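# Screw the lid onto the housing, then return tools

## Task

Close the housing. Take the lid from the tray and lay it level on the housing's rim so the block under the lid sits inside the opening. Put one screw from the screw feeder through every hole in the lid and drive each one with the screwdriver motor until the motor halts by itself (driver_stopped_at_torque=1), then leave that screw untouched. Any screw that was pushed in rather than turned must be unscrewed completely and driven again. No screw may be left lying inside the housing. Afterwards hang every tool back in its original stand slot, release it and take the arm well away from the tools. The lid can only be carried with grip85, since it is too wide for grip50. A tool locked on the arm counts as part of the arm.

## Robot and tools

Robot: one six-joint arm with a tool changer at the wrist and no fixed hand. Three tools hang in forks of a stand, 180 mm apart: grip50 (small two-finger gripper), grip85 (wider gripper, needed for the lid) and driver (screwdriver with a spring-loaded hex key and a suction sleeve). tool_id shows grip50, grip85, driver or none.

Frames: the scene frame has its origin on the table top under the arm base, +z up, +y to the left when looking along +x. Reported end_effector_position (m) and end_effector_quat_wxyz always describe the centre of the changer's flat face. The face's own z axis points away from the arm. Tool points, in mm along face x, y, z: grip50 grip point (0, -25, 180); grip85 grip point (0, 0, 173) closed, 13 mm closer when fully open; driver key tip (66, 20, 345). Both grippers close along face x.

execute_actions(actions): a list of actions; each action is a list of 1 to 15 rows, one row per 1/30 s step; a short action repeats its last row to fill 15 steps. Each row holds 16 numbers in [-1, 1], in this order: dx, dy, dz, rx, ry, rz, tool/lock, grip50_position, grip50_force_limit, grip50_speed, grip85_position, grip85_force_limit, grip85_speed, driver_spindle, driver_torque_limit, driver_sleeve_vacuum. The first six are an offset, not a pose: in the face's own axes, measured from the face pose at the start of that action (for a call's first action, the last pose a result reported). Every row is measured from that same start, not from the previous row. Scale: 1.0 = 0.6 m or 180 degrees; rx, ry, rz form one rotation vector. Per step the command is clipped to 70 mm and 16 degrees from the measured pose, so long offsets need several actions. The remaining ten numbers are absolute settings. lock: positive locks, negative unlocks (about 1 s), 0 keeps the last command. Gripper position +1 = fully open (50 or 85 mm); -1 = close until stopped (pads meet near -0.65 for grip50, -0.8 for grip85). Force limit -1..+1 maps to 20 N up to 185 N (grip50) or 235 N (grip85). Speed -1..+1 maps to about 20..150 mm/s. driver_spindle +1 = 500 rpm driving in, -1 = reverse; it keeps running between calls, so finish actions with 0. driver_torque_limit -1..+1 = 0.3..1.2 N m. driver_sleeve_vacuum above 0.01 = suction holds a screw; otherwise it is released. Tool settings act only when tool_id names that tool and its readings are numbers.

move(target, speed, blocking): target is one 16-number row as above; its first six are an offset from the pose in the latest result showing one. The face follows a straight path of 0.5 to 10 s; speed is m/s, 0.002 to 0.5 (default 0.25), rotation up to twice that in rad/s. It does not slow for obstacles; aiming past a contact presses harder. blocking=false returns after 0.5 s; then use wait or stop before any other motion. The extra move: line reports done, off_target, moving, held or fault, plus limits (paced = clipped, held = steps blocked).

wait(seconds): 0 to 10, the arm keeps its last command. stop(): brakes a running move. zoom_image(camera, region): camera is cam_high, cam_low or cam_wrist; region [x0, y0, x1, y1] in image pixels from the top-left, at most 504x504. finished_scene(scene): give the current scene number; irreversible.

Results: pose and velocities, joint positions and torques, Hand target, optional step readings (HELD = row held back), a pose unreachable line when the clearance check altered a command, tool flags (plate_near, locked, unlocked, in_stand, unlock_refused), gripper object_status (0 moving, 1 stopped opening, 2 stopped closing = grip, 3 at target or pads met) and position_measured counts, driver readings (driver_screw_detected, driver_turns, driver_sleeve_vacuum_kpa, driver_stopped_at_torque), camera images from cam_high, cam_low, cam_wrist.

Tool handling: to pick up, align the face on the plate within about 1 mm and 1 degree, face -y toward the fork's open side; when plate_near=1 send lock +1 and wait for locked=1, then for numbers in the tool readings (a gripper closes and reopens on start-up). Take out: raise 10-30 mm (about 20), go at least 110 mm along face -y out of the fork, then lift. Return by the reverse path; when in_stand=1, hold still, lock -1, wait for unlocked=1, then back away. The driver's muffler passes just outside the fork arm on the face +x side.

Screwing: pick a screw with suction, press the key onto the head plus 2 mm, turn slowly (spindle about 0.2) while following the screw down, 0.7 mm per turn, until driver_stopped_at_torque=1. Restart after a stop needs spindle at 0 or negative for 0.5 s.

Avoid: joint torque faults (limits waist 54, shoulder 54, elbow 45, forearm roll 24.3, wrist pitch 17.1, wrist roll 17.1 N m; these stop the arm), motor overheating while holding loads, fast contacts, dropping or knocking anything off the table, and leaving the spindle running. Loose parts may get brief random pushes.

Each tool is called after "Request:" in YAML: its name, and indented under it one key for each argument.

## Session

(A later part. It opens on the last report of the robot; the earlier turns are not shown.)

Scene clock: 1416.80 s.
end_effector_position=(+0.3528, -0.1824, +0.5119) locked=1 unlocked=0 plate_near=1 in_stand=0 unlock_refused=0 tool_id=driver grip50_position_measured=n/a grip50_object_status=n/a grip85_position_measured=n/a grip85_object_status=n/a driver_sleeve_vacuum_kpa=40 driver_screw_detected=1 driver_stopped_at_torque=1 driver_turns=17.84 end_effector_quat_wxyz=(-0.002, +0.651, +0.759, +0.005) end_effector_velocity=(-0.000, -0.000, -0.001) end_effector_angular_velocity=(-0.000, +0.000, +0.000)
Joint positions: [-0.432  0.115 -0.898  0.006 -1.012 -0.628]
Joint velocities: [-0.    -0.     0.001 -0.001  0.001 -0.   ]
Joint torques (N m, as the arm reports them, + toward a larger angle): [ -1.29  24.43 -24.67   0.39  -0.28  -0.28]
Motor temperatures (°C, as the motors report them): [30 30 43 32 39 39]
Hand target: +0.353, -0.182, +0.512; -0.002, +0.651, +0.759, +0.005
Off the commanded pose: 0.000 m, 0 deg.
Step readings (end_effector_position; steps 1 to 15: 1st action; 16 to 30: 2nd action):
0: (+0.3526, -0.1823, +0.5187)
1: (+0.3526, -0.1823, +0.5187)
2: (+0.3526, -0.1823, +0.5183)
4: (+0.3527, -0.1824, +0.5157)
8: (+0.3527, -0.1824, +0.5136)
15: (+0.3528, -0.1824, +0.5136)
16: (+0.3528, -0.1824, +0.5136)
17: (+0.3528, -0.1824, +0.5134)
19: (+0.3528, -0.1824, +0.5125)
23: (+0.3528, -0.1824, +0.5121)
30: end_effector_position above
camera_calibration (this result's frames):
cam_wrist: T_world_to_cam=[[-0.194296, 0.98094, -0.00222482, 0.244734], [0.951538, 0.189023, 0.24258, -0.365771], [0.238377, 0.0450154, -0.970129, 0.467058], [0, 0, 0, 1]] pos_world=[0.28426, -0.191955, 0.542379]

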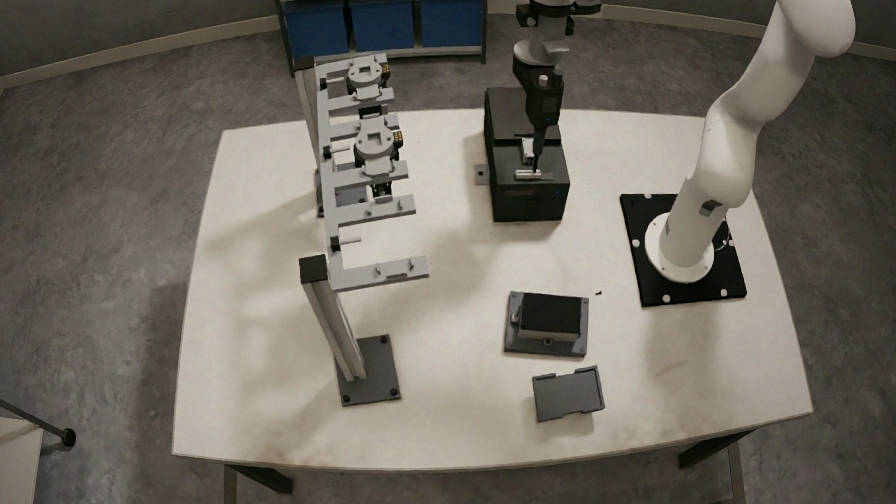

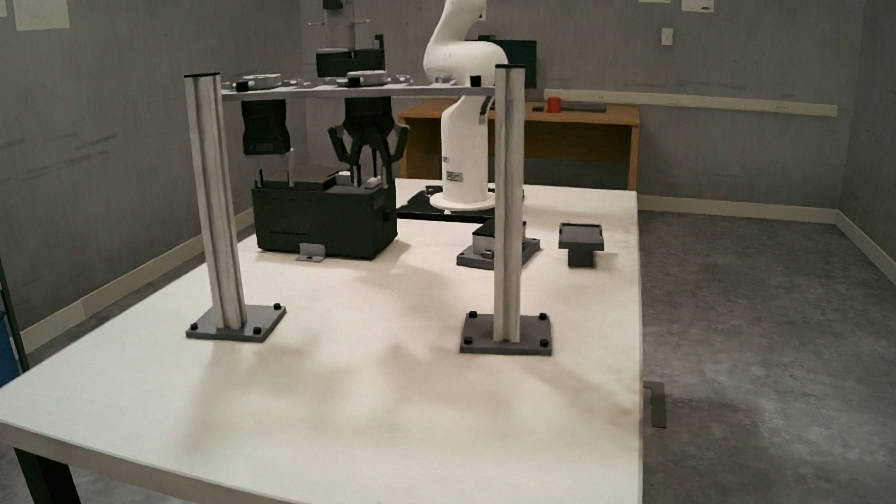

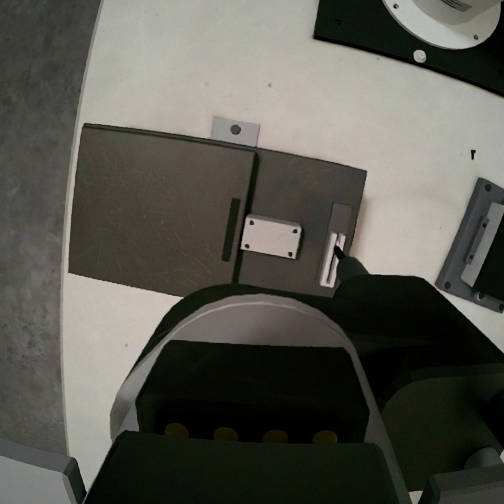

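Request:
execute_actions:
  actions:
    - [[0,0,0.004,0,0,0,0,0,0,0,0,0,0,0.1,-0.6,1]]
    - [[0,0,0,0,0,0,0,0,0,0,0,0,0,0.1,-0.6,1]]
    - [[0,0,0,0,0,0,0,0,0,0,0,0,0,0,-0.6,1]]

Request:
move:
  target: [0,0,-0.078,0,0,0,0,0,0,0,0,0,0,0,-0.6,1]
  speed: 0.05

Scene clock: 1425.30 s.
end_effector_position=(+0.3528, -0.1824, +0.5095) locked=1 unlocked=0 plate_near=1 in_stand=0 unlock_refused=0 tool_id=driver grip50_position_measured=n/a grip50_object_status=n/a grip85_position_measured=n/a grip85_object_status=n/a driver_sleeve_vacuum_kpa=40 driver_screw_detected=1 driver_stopped_at_torque=0 driver_turns=18.66 end_effector_quat_wxyz=(-0.002, +0.651, +0.759, +0.005) end_effector_velocity=(-0.000, -0.000, +0.000) end_effector_angular_velocity=(+0.000, +0.000, -0.001)
Joint positions: [-0.432  0.113 -0.894  0.006 -1.007 -0.628]
Joint velocities: [-0.001  0.     0.     0.    -0.     0.   ]
Joint torques (N m, as the arm reports them, + toward a larger angle): [ -1.81  26.08 -24.44   0.81  -0.2   -0.31]
Motor temperatures (°C, as the motors report them): [30 30 43 32 39 39]
Hand target: +0.353, -0.182, +0.509; -0.002, +0.651, +0.759, +0.005
Off the commanded pose: 0.000 m, 0 deg.
Step readings (end_effector_position; steps 1 to 15: 1st action; 16 to 30: 2nd action; 31 to 45: 3rd action):
0: (+0.3528, -0.1824, +0.5118)
1: (+0.3528, -0.1824, +0.5118)
2: (+0.3528, -0.1824, +0.5115)
4: (+0.3528, -0.1824, +0.5104)
8: (+0.3528, -0.1824, +0.5095)
15: (+0.3528, -0.1824, +0.5095)
16: (+0.3528, -0.1824, +0.5095)
17: (+0.3528, -0.1824, +0.5095)
19: (+0.3528, -0.1824, +0.5095)
23: (+0.3528, -0.1824, +0.5095)
30: (+0.3528, -0.1824, +0.5095)
31: (+0.3528, -0.1824, +0.5095)
32: (+0.3528, -0.1824, +0.5095)
34: (+0.3528, -0.1824, +0.5095)
38: (+0.3528, -0.1824, +0.5095)
45: end_effector_position above
camera_calibration (this result's frames):
cam_wrist: T_world_to_cam=[[-0.194303, 0.980939, -0.00220983, 0.244699], [0.951549, 0.189028, 0.242535, -0.365171], [0.23833, 0.0450225, -0.97014, 0.464773], [0, 0, 0, 1]] pos_world=[0.284255, -0.191932, 0.540002]

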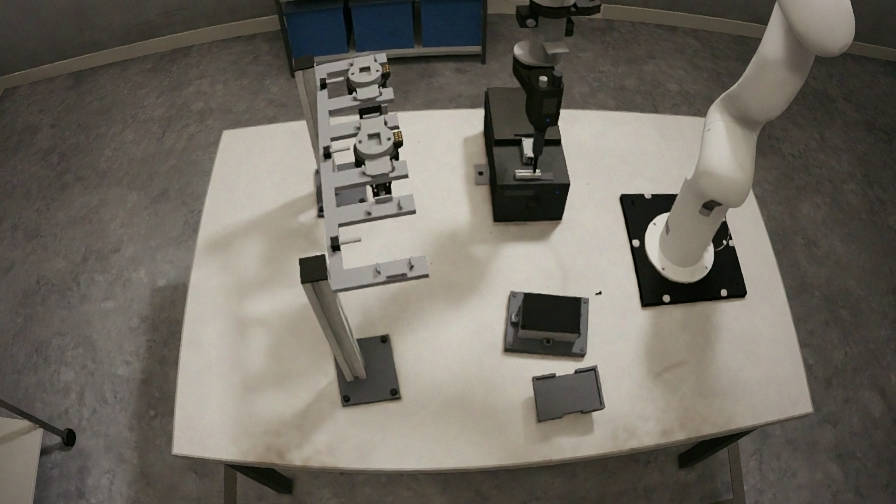

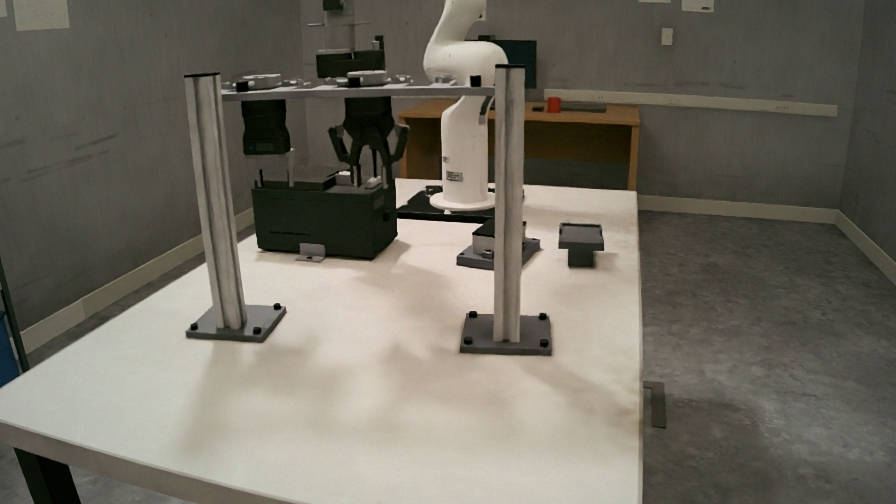

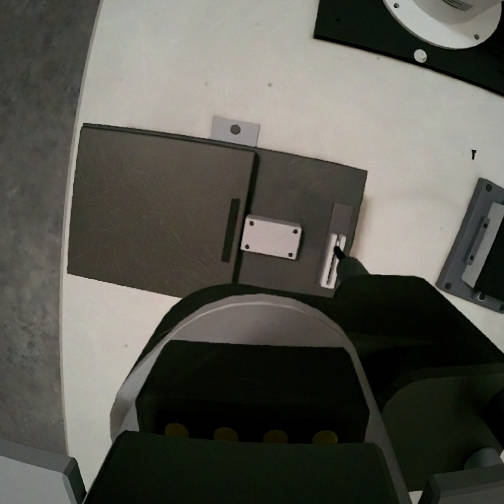

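Scene clock: 1426.57 s.
end_effector_position=(+0.3527, -0.1828, +0.5561) locked=1 unlocked=0 plate_near=1 in_stand=0 unlock_refused=0 tool_id=driver grip50_position_measured=n/a grip50_object_status=n/a grip85_position_measured=n/a grip85_object_status=n/a driver_sleeve_vacuum_kpa=39 driver_screw_detected=1 driver_stopped_at_torque=0 driver_turns=18.66 end_effector_quat_wxyz=(-0.002, +0.651, +0.759, +0.005) end_effector_velocity=(+0.000, -0.000, +0.001) end_effector_angular_velocity=(+0.000, -0.001, -0.000)
Joint positions: [-0.433  0.135 -0.98   0.006 -1.114 -0.628]
Joint velocities: [-0.001 -0.    -0.002  0.001 -0.    -0.   ]
Joint torques (N m, as the arm reports them, + toward a larger angle): [ -1.64  26.03 -26.29   1.39  -0.25  -0.26]
Motor temperatures (°C, as the motors report them): [30 30 43 32 39 39]
Hand target: +0.353, -0.183, +0.556; -0.002, +0.651, +0.759, +0.005
Off the commanded pose: 0.000 m, 0 deg.
move: done
camera_calibration (this result's frames):
cam_wrist: T_world_to_cam=[[-0.194467, 0.980907, -0.00199676, 0.245138], [0.95156, 0.189142, 0.242401, -0.376207], [0.238151, 0.0452388, -0.970174, 0.510168], [0, 0, 0, 1]] pos_world=[0.284158, -0.19238, 0.586635]

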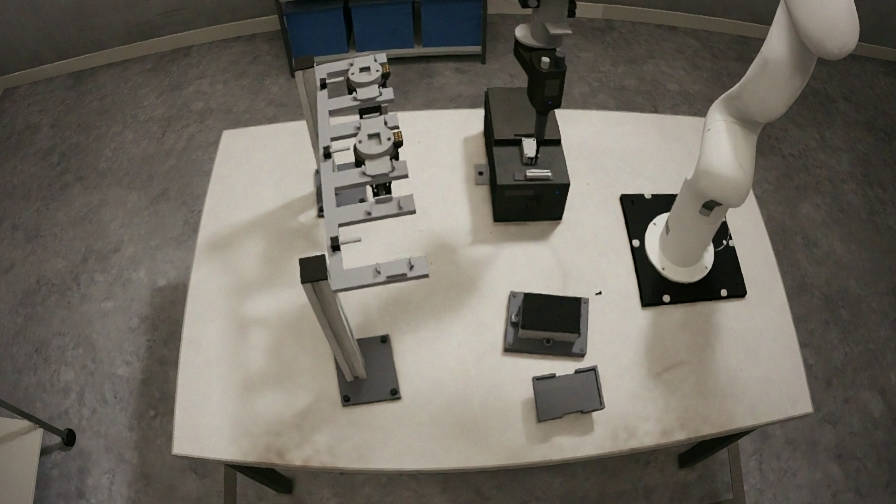

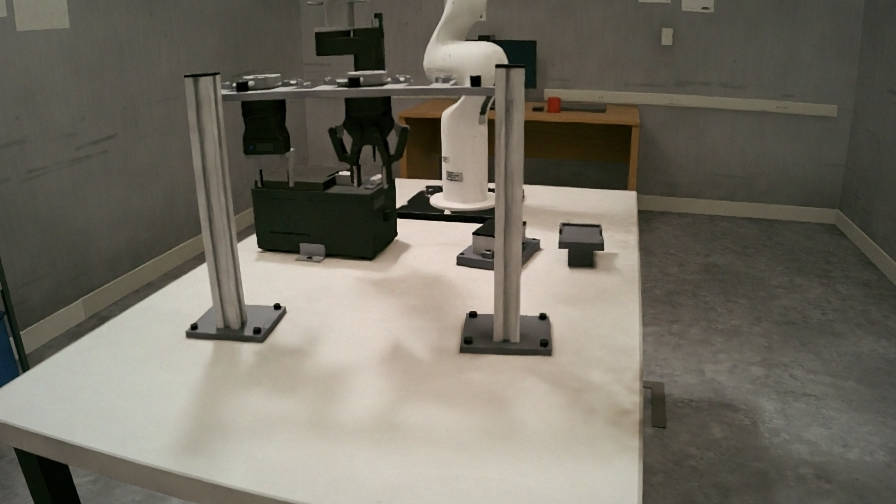

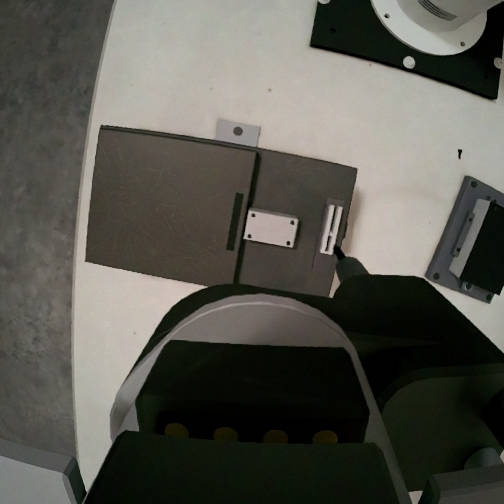

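Request:
zoom_image:
  camera: "cam_low"
  region: [345,120,405,195]

Region (345, 120, 405, 195) of cam_low's 896x504 image, scaled by 6.720, with more detail than that image has; it fills the left 403 columns of this view, and the rest is white.

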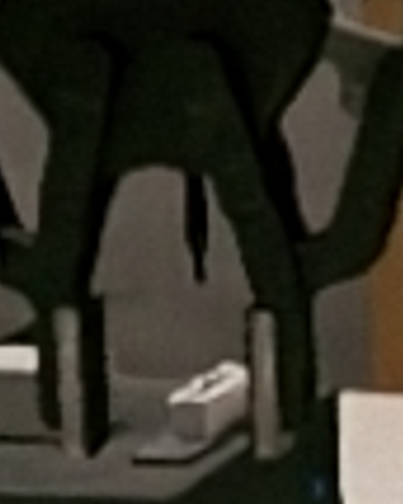

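Request:
execute_actions:
  actions: []

Scene clock: 1460.87 s.
end_effector_position=(+0.3527, -0.1829, +0.5563) locked=1 unlocked=0 plate_near=1 in_stand=0 unlock_refused=0 tool_id=driver grip50_position_measured=n/a grip50_object_status=n/a grip85_position_measured=n/a grip85_object_status=n/a driver_sleeve_vacuum_kpa=39 driver_screw_detected=1 driver_stopped_at_torque=0 driver_turns=18.66 end_effector_quat_wxyz=(-0.002, +0.651, +0.759, +0.005) end_effector_velocity=(-0.000, -0.000, +0.000) end_effector_angular_velocity=(+0.000, +0.001, -0.000)
Joint positions: [-0.433  0.135 -0.98   0.006 -1.115 -0.628]
Joint velocities: [-0.001 -0.    -0.    -0.001 -0.001 -0.   ]
Joint torques (N m, as the arm reports them, + toward a larger angle): [ -1.94  27.18 -25.99   1.2   -0.27  -0.25]
Motor temperatures (°C, as the motors report them): [30 31 43 32 39 39]
Hand target: +0.353, -0.183, +0.556; -0.002, +0.651, +0.759, +0.005
Off the commanded pose: 0.000 m, 0 deg.
camera_calibration (this result's frames):
cam_wrist: T_world_to_cam=[[-0.194459, 0.980908, -0.0021416, 0.245236], [0.951508, 0.18916, 0.242591, -0.376358], [0.238364, 0.0451362, -0.970126, 0.510212], [0, 0, 0, 1]] pos_world=[0.284179, -0.192391, 0.586796]

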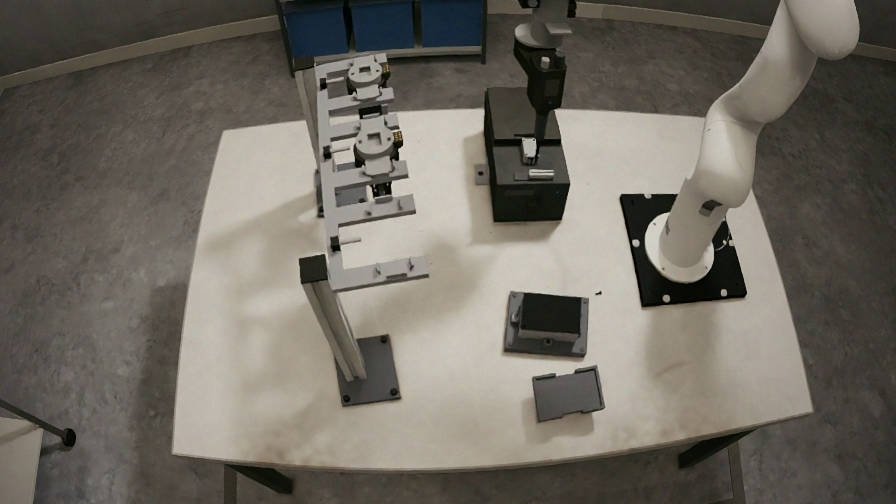

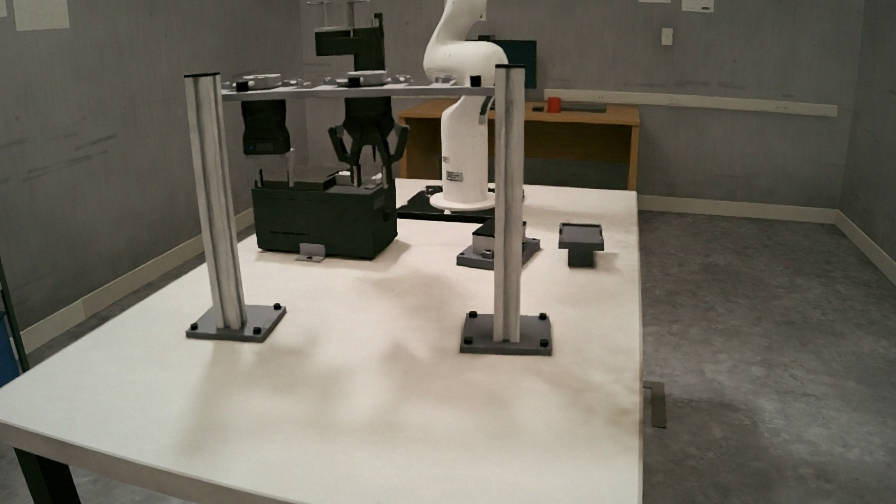

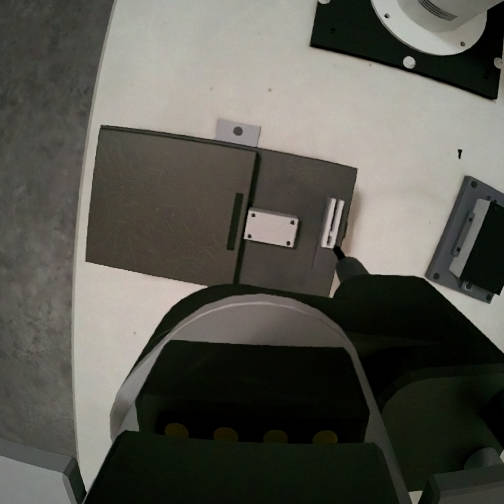

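Request:
zoom_image:
  camera: "cam_high"
  region: [490,280,610,360]

Region (490, 280, 610, 360) of cam_high's 896x504 image, scaled by 4.200, with more detail than that image has.

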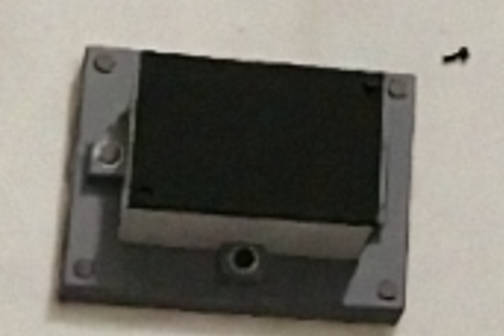

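Request:
move:
  target: [0.4798,0.146,0.03,0,0,0,0,0,0,0,0,0,0,0,-0.6,1]
  speed: 0.12

Request:
move:
  target: [0,0,0.155,0,0,0,0,0,0,0,0,0,0,0,-0.6,1]
  speed: 0.06

Scene clock: 1483.80 s.
end_effector_position=(+0.3958, +0.1150, +0.5413) locked=1 unlocked=0 plate_near=1 in_stand=0 unlock_refused=0 tool_id=driver grip50_position_measured=n/a grip50_object_status=n/a grip85_position_measured=n/a grip85_object_status=n/a driver_sleeve_vacuum_kpa=39 driver_screw_detected=1 driver_stopped_at_torque=0 driver_turns=18.66 end_effector_quat_wxyz=(-0.003, +0.651, +0.759, +0.005) end_effector_velocity=(-0.000, +0.001, -0.000) end_effector_angular_velocity=(+0.000, +0.001, +0.000)
Joint positions: [ 0.328  0.085 -0.988  0.006 -1.069  0.132]
Joint velocities: [ 0.002 -0.001 -0.     0.    -0.     0.001]
Joint torques (N m, as the arm reports them, + toward a larger angle): [ -1.41  29.35 -26.63   0.68   0.49  -0.35]
Motor temperatures (°C, as the motors report them): [30 31 43 32 39 39]
Hand target: +0.396, +0.115, +0.541; -0.003, +0.651, +0.759, +0.005
Off the commanded pose: 0.000 m, 0 deg.
move: done
camera_calibration (this result's frames):
cam_wrist: T_world_to_cam=[[-0.194267, 0.980948, -0.000919015, -0.0393186], [0.951816, 0.188724, 0.241723, -0.469705], [0.237291, 0.0460842, -0.970345, 0.472432], [0, 0, 0, 1]] pos_world=[0.32733, 0.105443, 0.571925]

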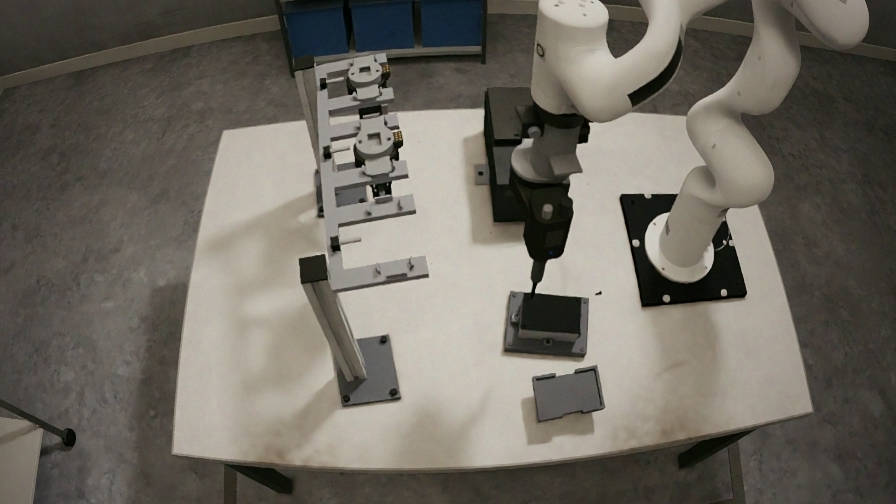

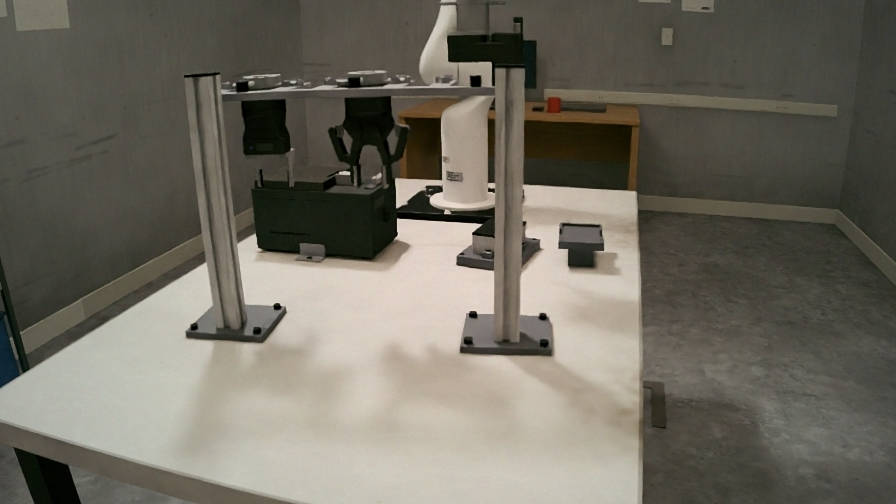

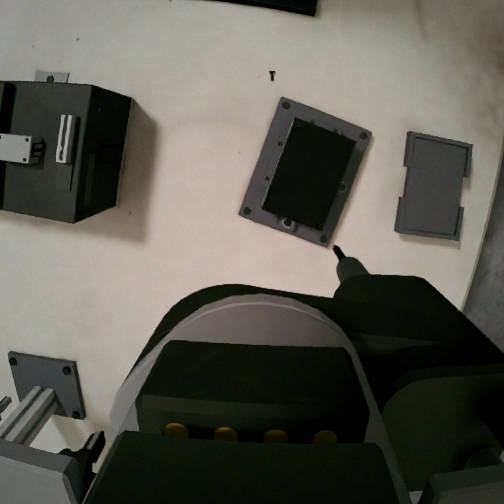

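Scene clock: 1485.70 s.
end_effector_position=(+0.3961, +0.1159, +0.4486) locked=1 unlocked=0 plate_near=1 in_stand=0 unlock_refused=0 tool_id=driver grip50_position_measured=n/a grip50_object_status=n/a grip85_position_measured=n/a grip85_object_status=n/a driver_sleeve_vacuum_kpa=39 driver_screw_detected=1 driver_stopped_at_torque=0 driver_turns=18.66 end_effector_quat_wxyz=(-0.003, +0.651, +0.759, +0.005) end_effector_velocity=(+0.000, +0.000, -0.001) end_effector_angular_velocity=(-0.000, -0.001, +0.001)
Joint positions: [ 0.328  0.018 -0.838  0.006 -0.853  0.132]
Joint velocities: [ 0.    -0.001  0.001 -0.001  0.004 -0.   ]
Joint torques (N m, as the arm reports them, + toward a larger angle): [ -1.49  32.64 -25.57   0.81   0.56  -0.27]
Motor temperatures (°C, as the motors report them): [30 31 43 32 39 39]
Hand target: +0.396, +0.116, +0.448; -0.003, +0.651, +0.759, +0.005
Off the commanded pose: 0.000 m, 0 deg.
move: done
camera_calibration (this result's frames):
cam_wrist: T_world_to_cam=[[-0.193958, 0.981009, -0.00108785, -0.0403115], [0.951779, 0.188447, 0.242083, -0.447786], [0.23769, 0.0459184, -0.970255, 0.382124], [0, 0, 0, 1]] pos_world=[0.327548, 0.106383, 0.479115]

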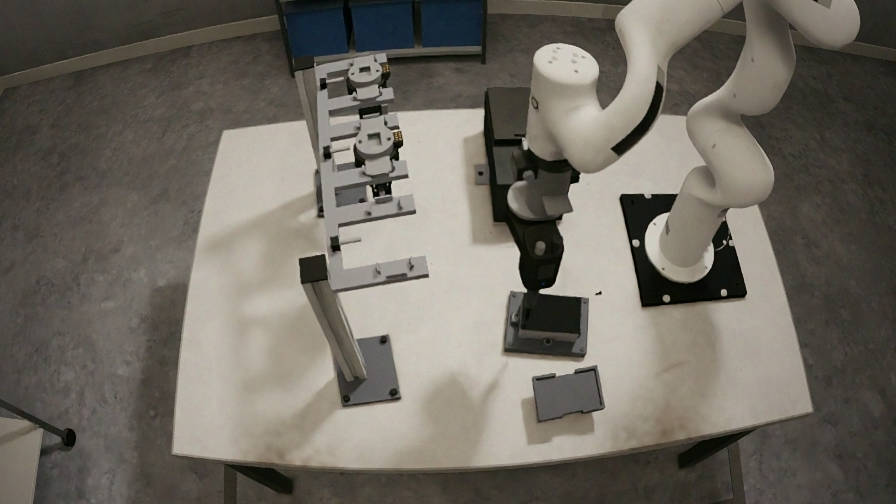

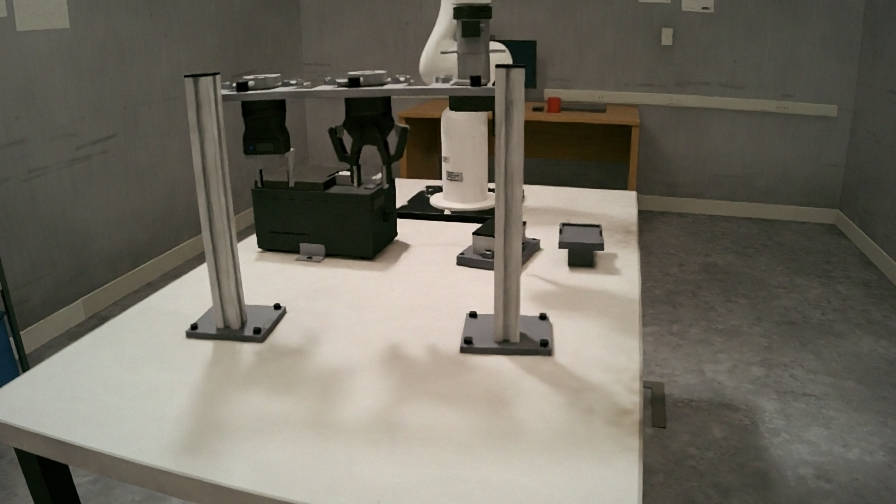

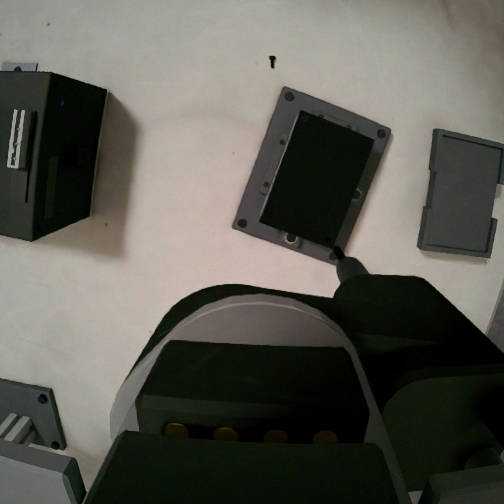

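Request:
zoom_image:
  camera: "cam_wrist"
  region: [310,215,360,265]

Region (310, 215, 360, 265) of cam_wrist's 504x504 image, scaled by 10.080, with more detail than that image has.

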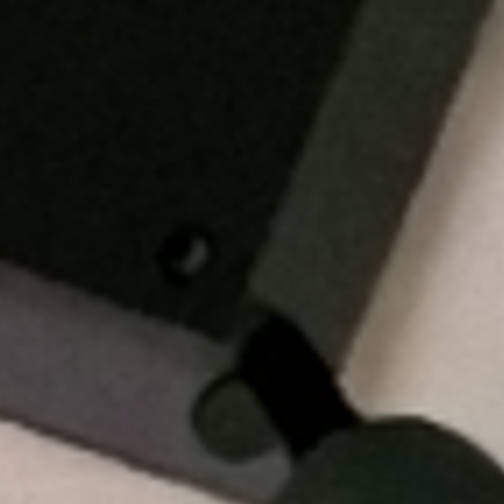

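Request:
move:
  target: [-0.0042,-0.0011,0.026,0,0,0,0,0,0,0,0,0,0,0,-0.6,1]
  speed: 0.015

Request:
zoom_image:
  camera: "cam_wrist"
  region: [320,230,355,265]

Scene clock: 1509.20 s.
end_effector_position=(+0.3958, +0.1135, +0.4330) locked=1 unlocked=0 plate_near=1 in_stand=0 unlock_refused=0 tool_id=driver grip50_position_measured=n/a grip50_object_status=n/a grip85_position_measured=n/a grip85_object_status=n/a driver_sleeve_vacuum_kpa=39 driver_screw_detected=1 driver_stopped_at_torque=0 driver_turns=18.66 end_effector_quat_wxyz=(-0.003, +0.651, +0.759, +0.005) end_effector_velocity=(+0.000, -0.000, -0.000) end_effector_angular_velocity=(+0.001, -0.003, +0.000)
Joint positions: [ 0.323  0.003 -0.815  0.007 -0.815  0.126]
Joint velocities: [-0.001 -0.     0.001 -0.     0.004 -0.001]
Joint torques (N m, as the arm reports them, + toward a larger angle): [ -1.84  32.78 -25.62   0.56   0.46  -0.26]
Motor temperatures (°C, as the motors report them): [30 31 43 32 39 39]
Hand target: +0.396, +0.113, +0.433; -0.003, +0.651, +0.759, +0.005
Off the commanded pose: 0.000 m, 0 deg.
move: done
camera_calibration (this result's frames):
cam_wrist: T_world_to_cam=[[-0.193909, 0.981019, -0.00113882, -0.0379885], [0.951784, 0.188411, 0.242092, -0.443338], [0.237712, 0.0458599, -0.970253, 0.367187], [0, 0, 0, 1]] pos_world=[0.327311, 0.103958, 0.463549]

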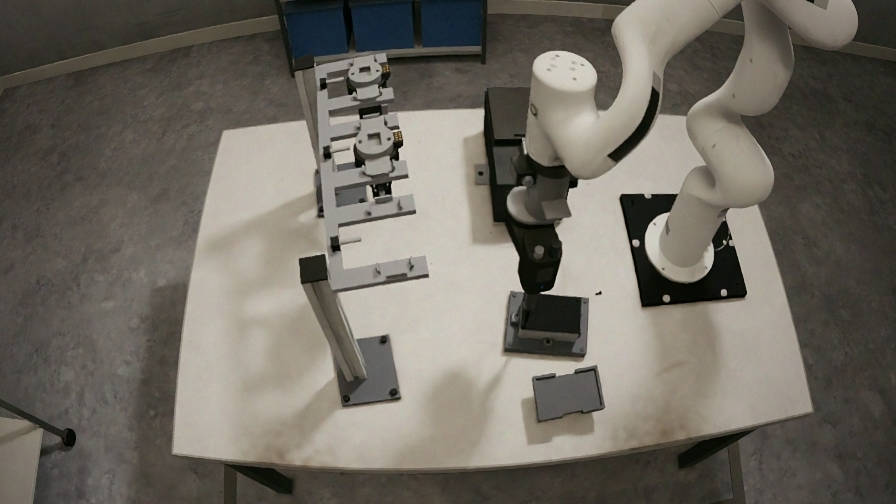

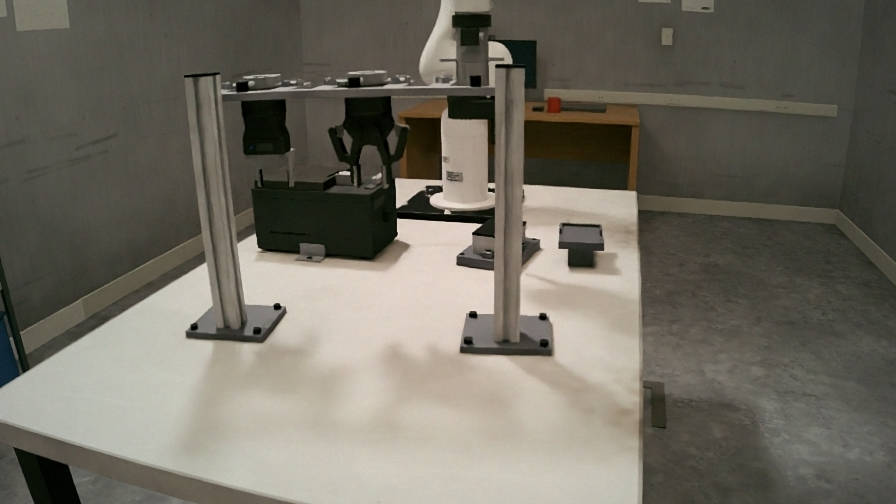

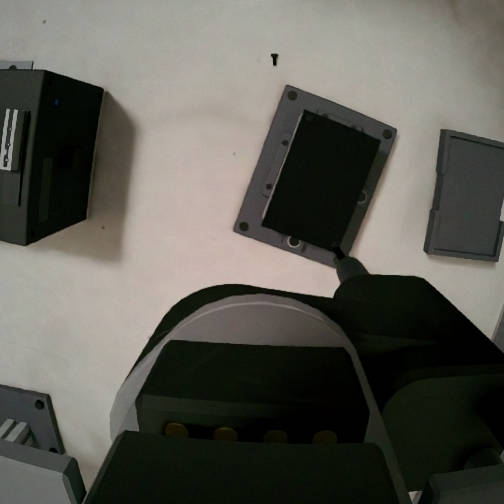

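Region (320, 230, 355, 265) of cam_wrist's 504x504 image, scaled by 14.400, with more detail than that image has.

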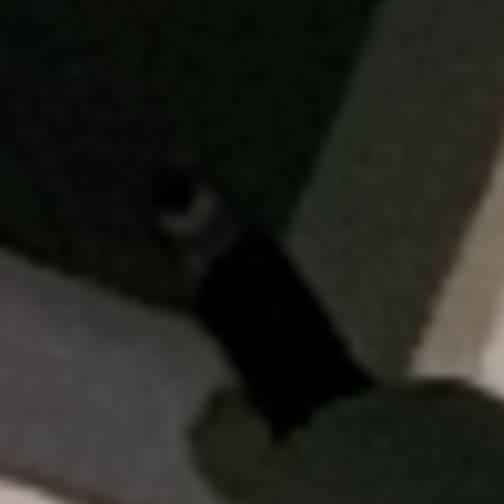

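Request:
move:
  target: [-0.0005,-0.0003,0.010,0,0,0,0,0,0,0,0,0,0,0,-0.6,1]
  speed: 0.006

Request:
zoom_image:
  camera: "cam_wrist"
  region: [320,230,355,265]

Scene clock: 1523.47 s.
end_effector_position=(+0.3957, +0.1132, +0.4270) locked=1 unlocked=0 plate_near=1 in_stand=0 unlock_refused=0 tool_id=driver grip50_position_measured=n/a grip50_object_status=n/a grip85_position_measured=n/a grip85_object_status=n/a driver_sleeve_vacuum_kpa=39 driver_screw_detected=1 driver_stopped_at_torque=0 driver_turns=18.66 end_effector_quat_wxyz=(-0.003, +0.651, +0.759, +0.005) end_effector_velocity=(+0.000, -0.000, -0.001) end_effector_angular_velocity=(-0.001, -0.000, +0.000)
Joint positions: [ 0.322 -0.003 -0.807  0.007 -0.801  0.125]
Joint velocities: [-0.    -0.001  0.001 -0.001  0.002 -0.   ]
Joint torques (N m, as the arm reports them, + toward a larger angle): [ -2.    32.21 -24.96   0.34   0.59  -0.28]
Motor temperatures (°C, as the motors report them): [30 31 43 32 39 39]
Hand target: +0.396, +0.113, +0.427; -0.003, +0.651, +0.759, +0.005
Off the commanded pose: 0.000 m, 0 deg.
move: done
camera_calibration (this result's frames):
cam_wrist: T_world_to_cam=[[-0.193892, 0.981022, -0.00116075, -0.0377562], [0.951795, 0.188402, 0.242056, -0.44171], [0.237681, 0.045828, -0.970262, 0.361452], [0, 0, 0, 1]] pos_world=[0.327186, 0.103694, 0.457578]

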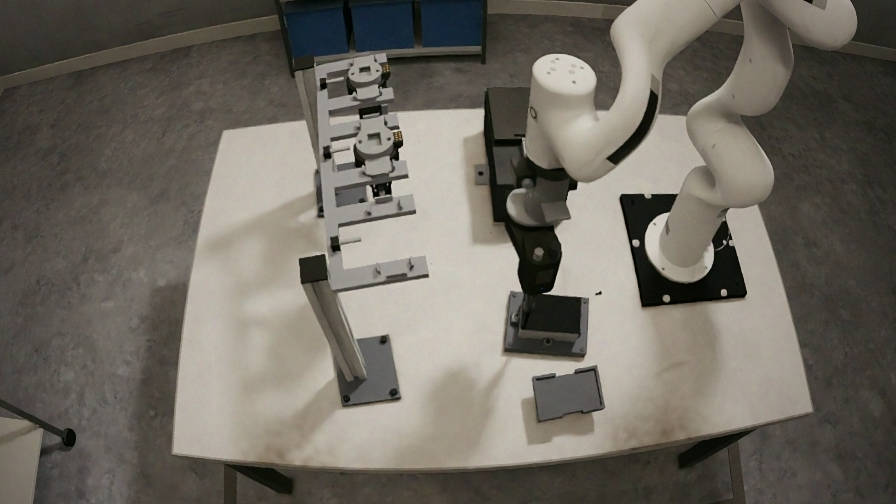

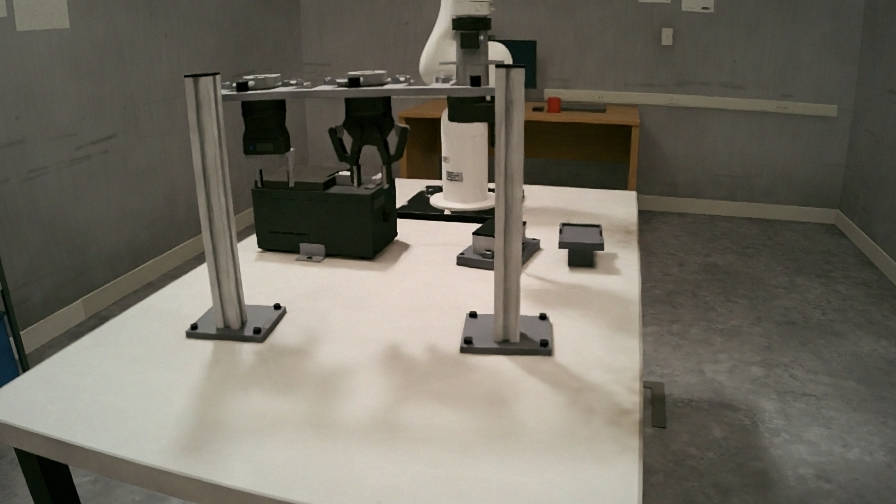

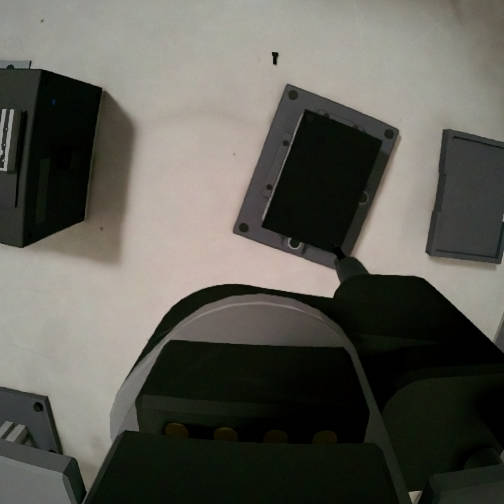

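Region (320, 230, 355, 265) of cam_wrist's 504x504 image, scaled by 14.400, with more detail than that image has.

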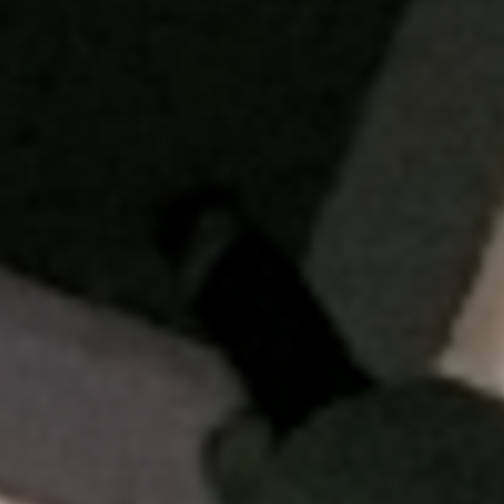

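Request:
execute_actions:
  actions:
    - [[-0.0005,0,0,0,0,0,0,0,0,0,0,0,0,0,-0.6,1]]
    - [[0,0,0.002,0,0,0,0,0,0,0,0,0,0,0,-0.6,1]]
    - [[0,0,0.002,0,0,0,0,0,0,0,0,0,0,0,-0.6,1]]
    - [[0,0,0.002,0,0,0,0,0,0,0,0,0,0,0,-0.6,1]]

Request:
zoom_image:
  camera: "cam_wrist"
  region: [320,230,355,265]

Scene clock: 1538.73 s.
end_effector_position=(+0.3958, +0.1130, +0.4235) locked=1 unlocked=0 plate_near=1 in_stand=0 unlock_refused=0 tool_id=driver grip50_position_measured=n/a grip50_object_status=n/a grip85_position_measured=n/a grip85_object_status=n/a driver_sleeve_vacuum_kpa=39 driver_screw_detected=1 driver_stopped_at_torque=0 driver_turns=18.66 end_effector_quat_wxyz=(-0.003, +0.651, +0.759, +0.005) end_effector_velocity=(+0.000, -0.000, -0.000) end_effector_angular_velocity=(-0.000, -0.002, +0.001)
Joint positions: [ 0.321 -0.007 -0.802  0.007 -0.792  0.125]
Joint velocities: [-0.    -0.     0.    -0.001  0.002 -0.   ]
Joint torques (N m, as the arm reports them, + toward a larger angle): [ -1.68  33.02 -24.89   1.01   0.52  -0.34]
Motor temperatures (°C, as the motors report them): [30 31 43 32 39 39]
Hand target: +0.396, +0.113, +0.423; -0.003, +0.651, +0.759, +0.005
Off the commanded pose: 0.000 m, 0 deg.
Step readings (end_effector_position; steps 1 to 15: 1st action; 16 to 30: 2nd action; 31 to 45: 3rd action; 46 to 60: 4th action):
0: (+0.3957, +0.1132, +0.4270)
1: (+0.3957, +0.1132, +0.4270)
2: (+0.3957, +0.1132, +0.4270)
4: (+0.3957, +0.1130, +0.4270)
8: (+0.3958, +0.1129, +0.4270)
15: (+0.3958, +0.1129, +0.4270)
16: (+0.3958, +0.1129, +0.4270)
17: (+0.3958, +0.1129, +0.4269)
19: (+0.3958, +0.1129, +0.4263)
23: (+0.3957, +0.1129, +0.4258)
30: (+0.3958, +0.1129, +0.4258)
31: (+0.3958, +0.1129, +0.4258)
32: (+0.3958, +0.1129, +0.4257)
34: (+0.3958, +0.1129, +0.4251)
38: (+0.3957, +0.1129, +0.4246)
45: (+0.3958, +0.1129, +0.4246)
46: (+0.3958, +0.1129, +0.4246)
47: (+0.3958, +0.1130, +0.4245)
49: (+0.3958, +0.1130, +0.4239)
53: (+0.3958, +0.1130, +0.4235)
60: end_effector_position above
camera_calibration (this result's frames):
cam_wrist: T_world_to_cam=[[-0.193878, 0.981025, -0.00115911, -0.0375034], [0.951771, 0.188383, 0.242164, -0.440904], [0.237787, 0.045847, -0.970235, 0.357934], [0, 0, 0, 1]] pos_world=[0.327256, 0.10344, 0.454007]

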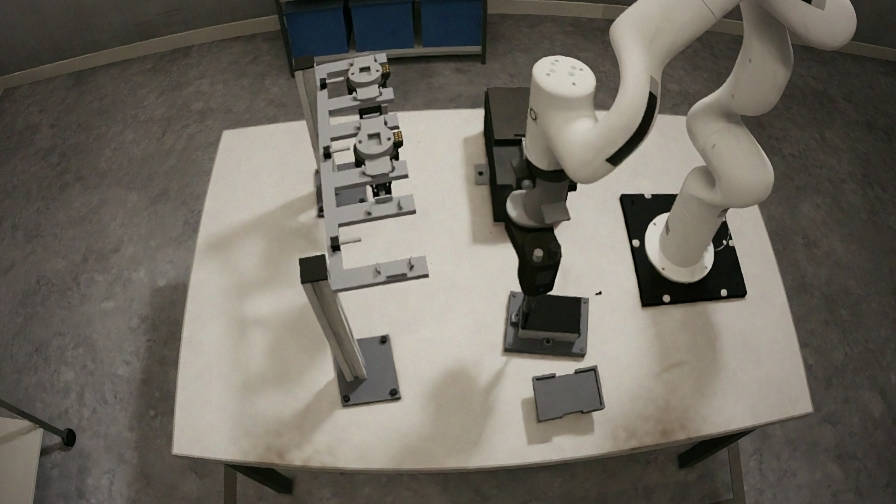

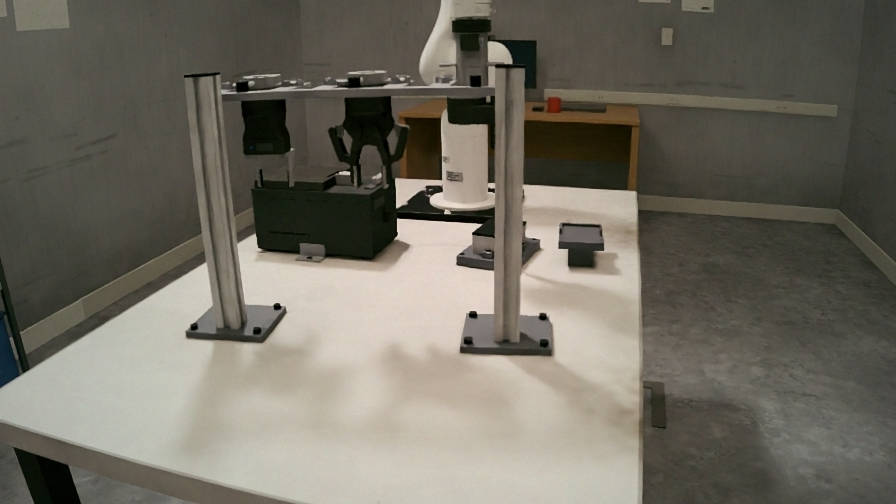

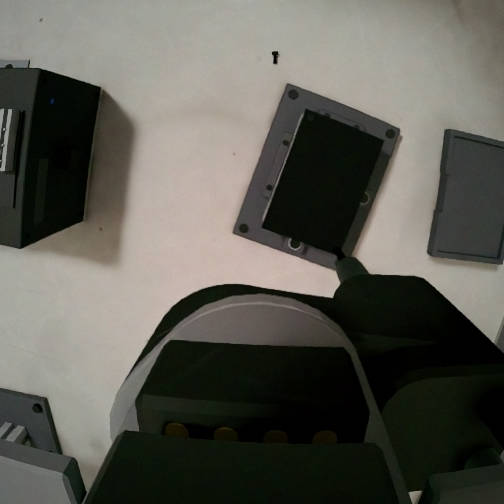

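Region (320, 230, 355, 265) of cam_wrist's 504x504 image, scaled by 14.400, with more detail than that image has.

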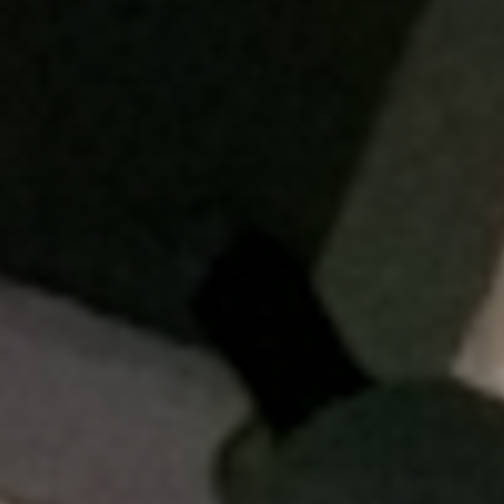

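Request:
execute_actions:
  actions:
    - [[0,0,0.0018,0,0,0,0,0,0,0,0,0,0,0,-0.6,1]]
    - [[0,0,0,0,0,0,0,0,0,0,0,0,0,0,-0.6,1]]

Scene clock: 1544.10 s.
end_effector_position=(+0.3958, +0.1130, +0.4224) locked=1 unlocked=0 plate_near=1 in_stand=0 unlock_refused=0 tool_id=driver grip50_position_measured=n/a grip50_object_status=n/a grip85_position_measured=n/a grip85_object_status=n/a driver_sleeve_vacuum_kpa=38 driver_screw_detected=1 driver_stopped_at_torque=0 driver_turns=18.66 end_effector_quat_wxyz=(-0.003, +0.651, +0.759, +0.005) end_effector_velocity=(+0.000, -0.000, +0.001) end_effector_angular_velocity=(-0.000, -0.001, -0.000)
Joint positions: [ 0.321 -0.008 -0.801  0.007 -0.789  0.125]
Joint velocities: [-0.001  0.001 -0.001 -0.001 -0.001  0.   ]
Joint torques (N m, as the arm reports them, + toward a larger angle): [ -0.85  32.88 -24.97   0.51   0.48  -0.28]
Motor temperatures (°C, as the motors report them): [30 31 43 32 39 39]
Hand target: +0.396, +0.113, +0.422; -0.003, +0.651, +0.759, +0.005
Off the commanded pose: 0.000 m, 0 deg.
Step readings (end_effector_position; steps 1 to 15: 1st action; 16 to 30: 2nd action):
0: (+0.3958, +0.1130, +0.4234)
1: (+0.3958, +0.1130, +0.4234)
2: (+0.3958, +0.1130, +0.4233)
4: (+0.3958, +0.1130, +0.4228)
8: (+0.3957, +0.1130, +0.4224)
15: (+0.3958, +0.1130, +0.4224)
16: (+0.3958, +0.1130, +0.4224)
17: (+0.3958, +0.1130, +0.4224)
19: (+0.3958, +0.1130, +0.4224)
23: (+0.3958, +0.1130, +0.4224)
30: end_effector_position above
camera_calibration (this result's frames):
cam_wrist: T_world_to_cam=[[-0.193878, 0.981025, -0.00116491, -0.0375116], [0.951775, 0.188385, 0.242146, -0.440638], [0.237771, 0.0458381, -0.970239, 0.356897], [0, 0, 0, 1]] pos_world=[0.327256, 0.10345, 0.45293]

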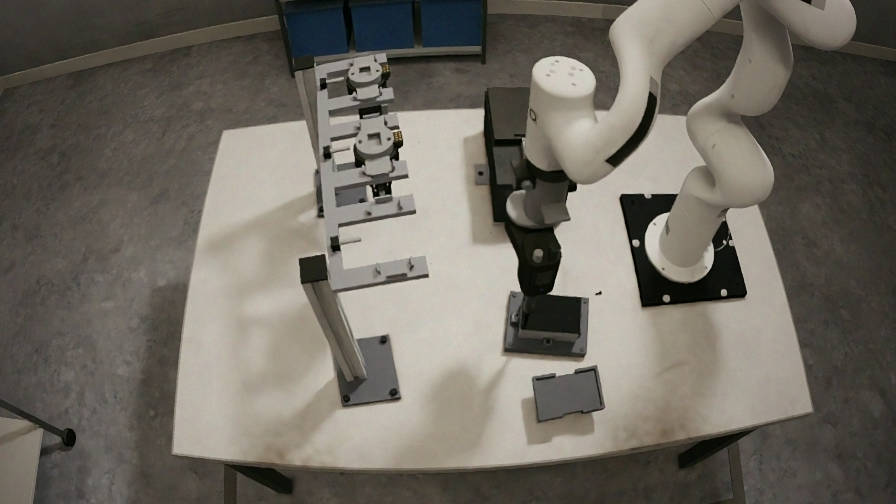

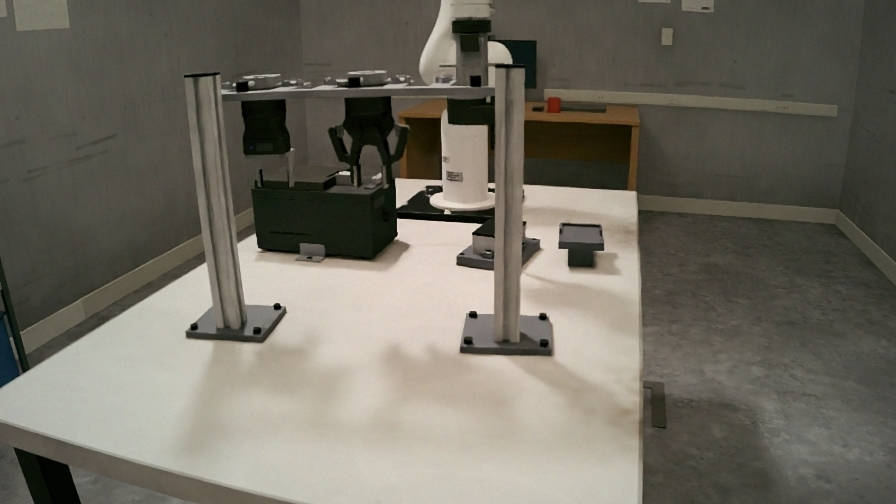

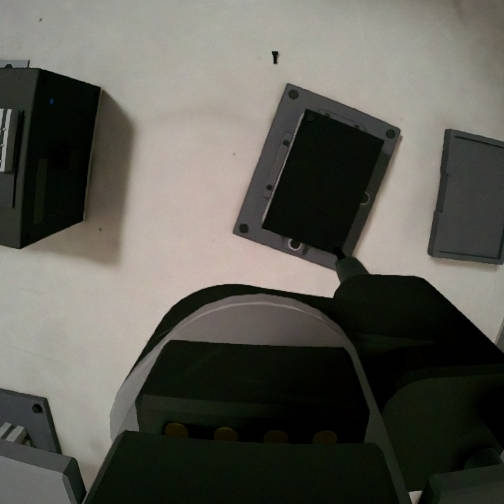

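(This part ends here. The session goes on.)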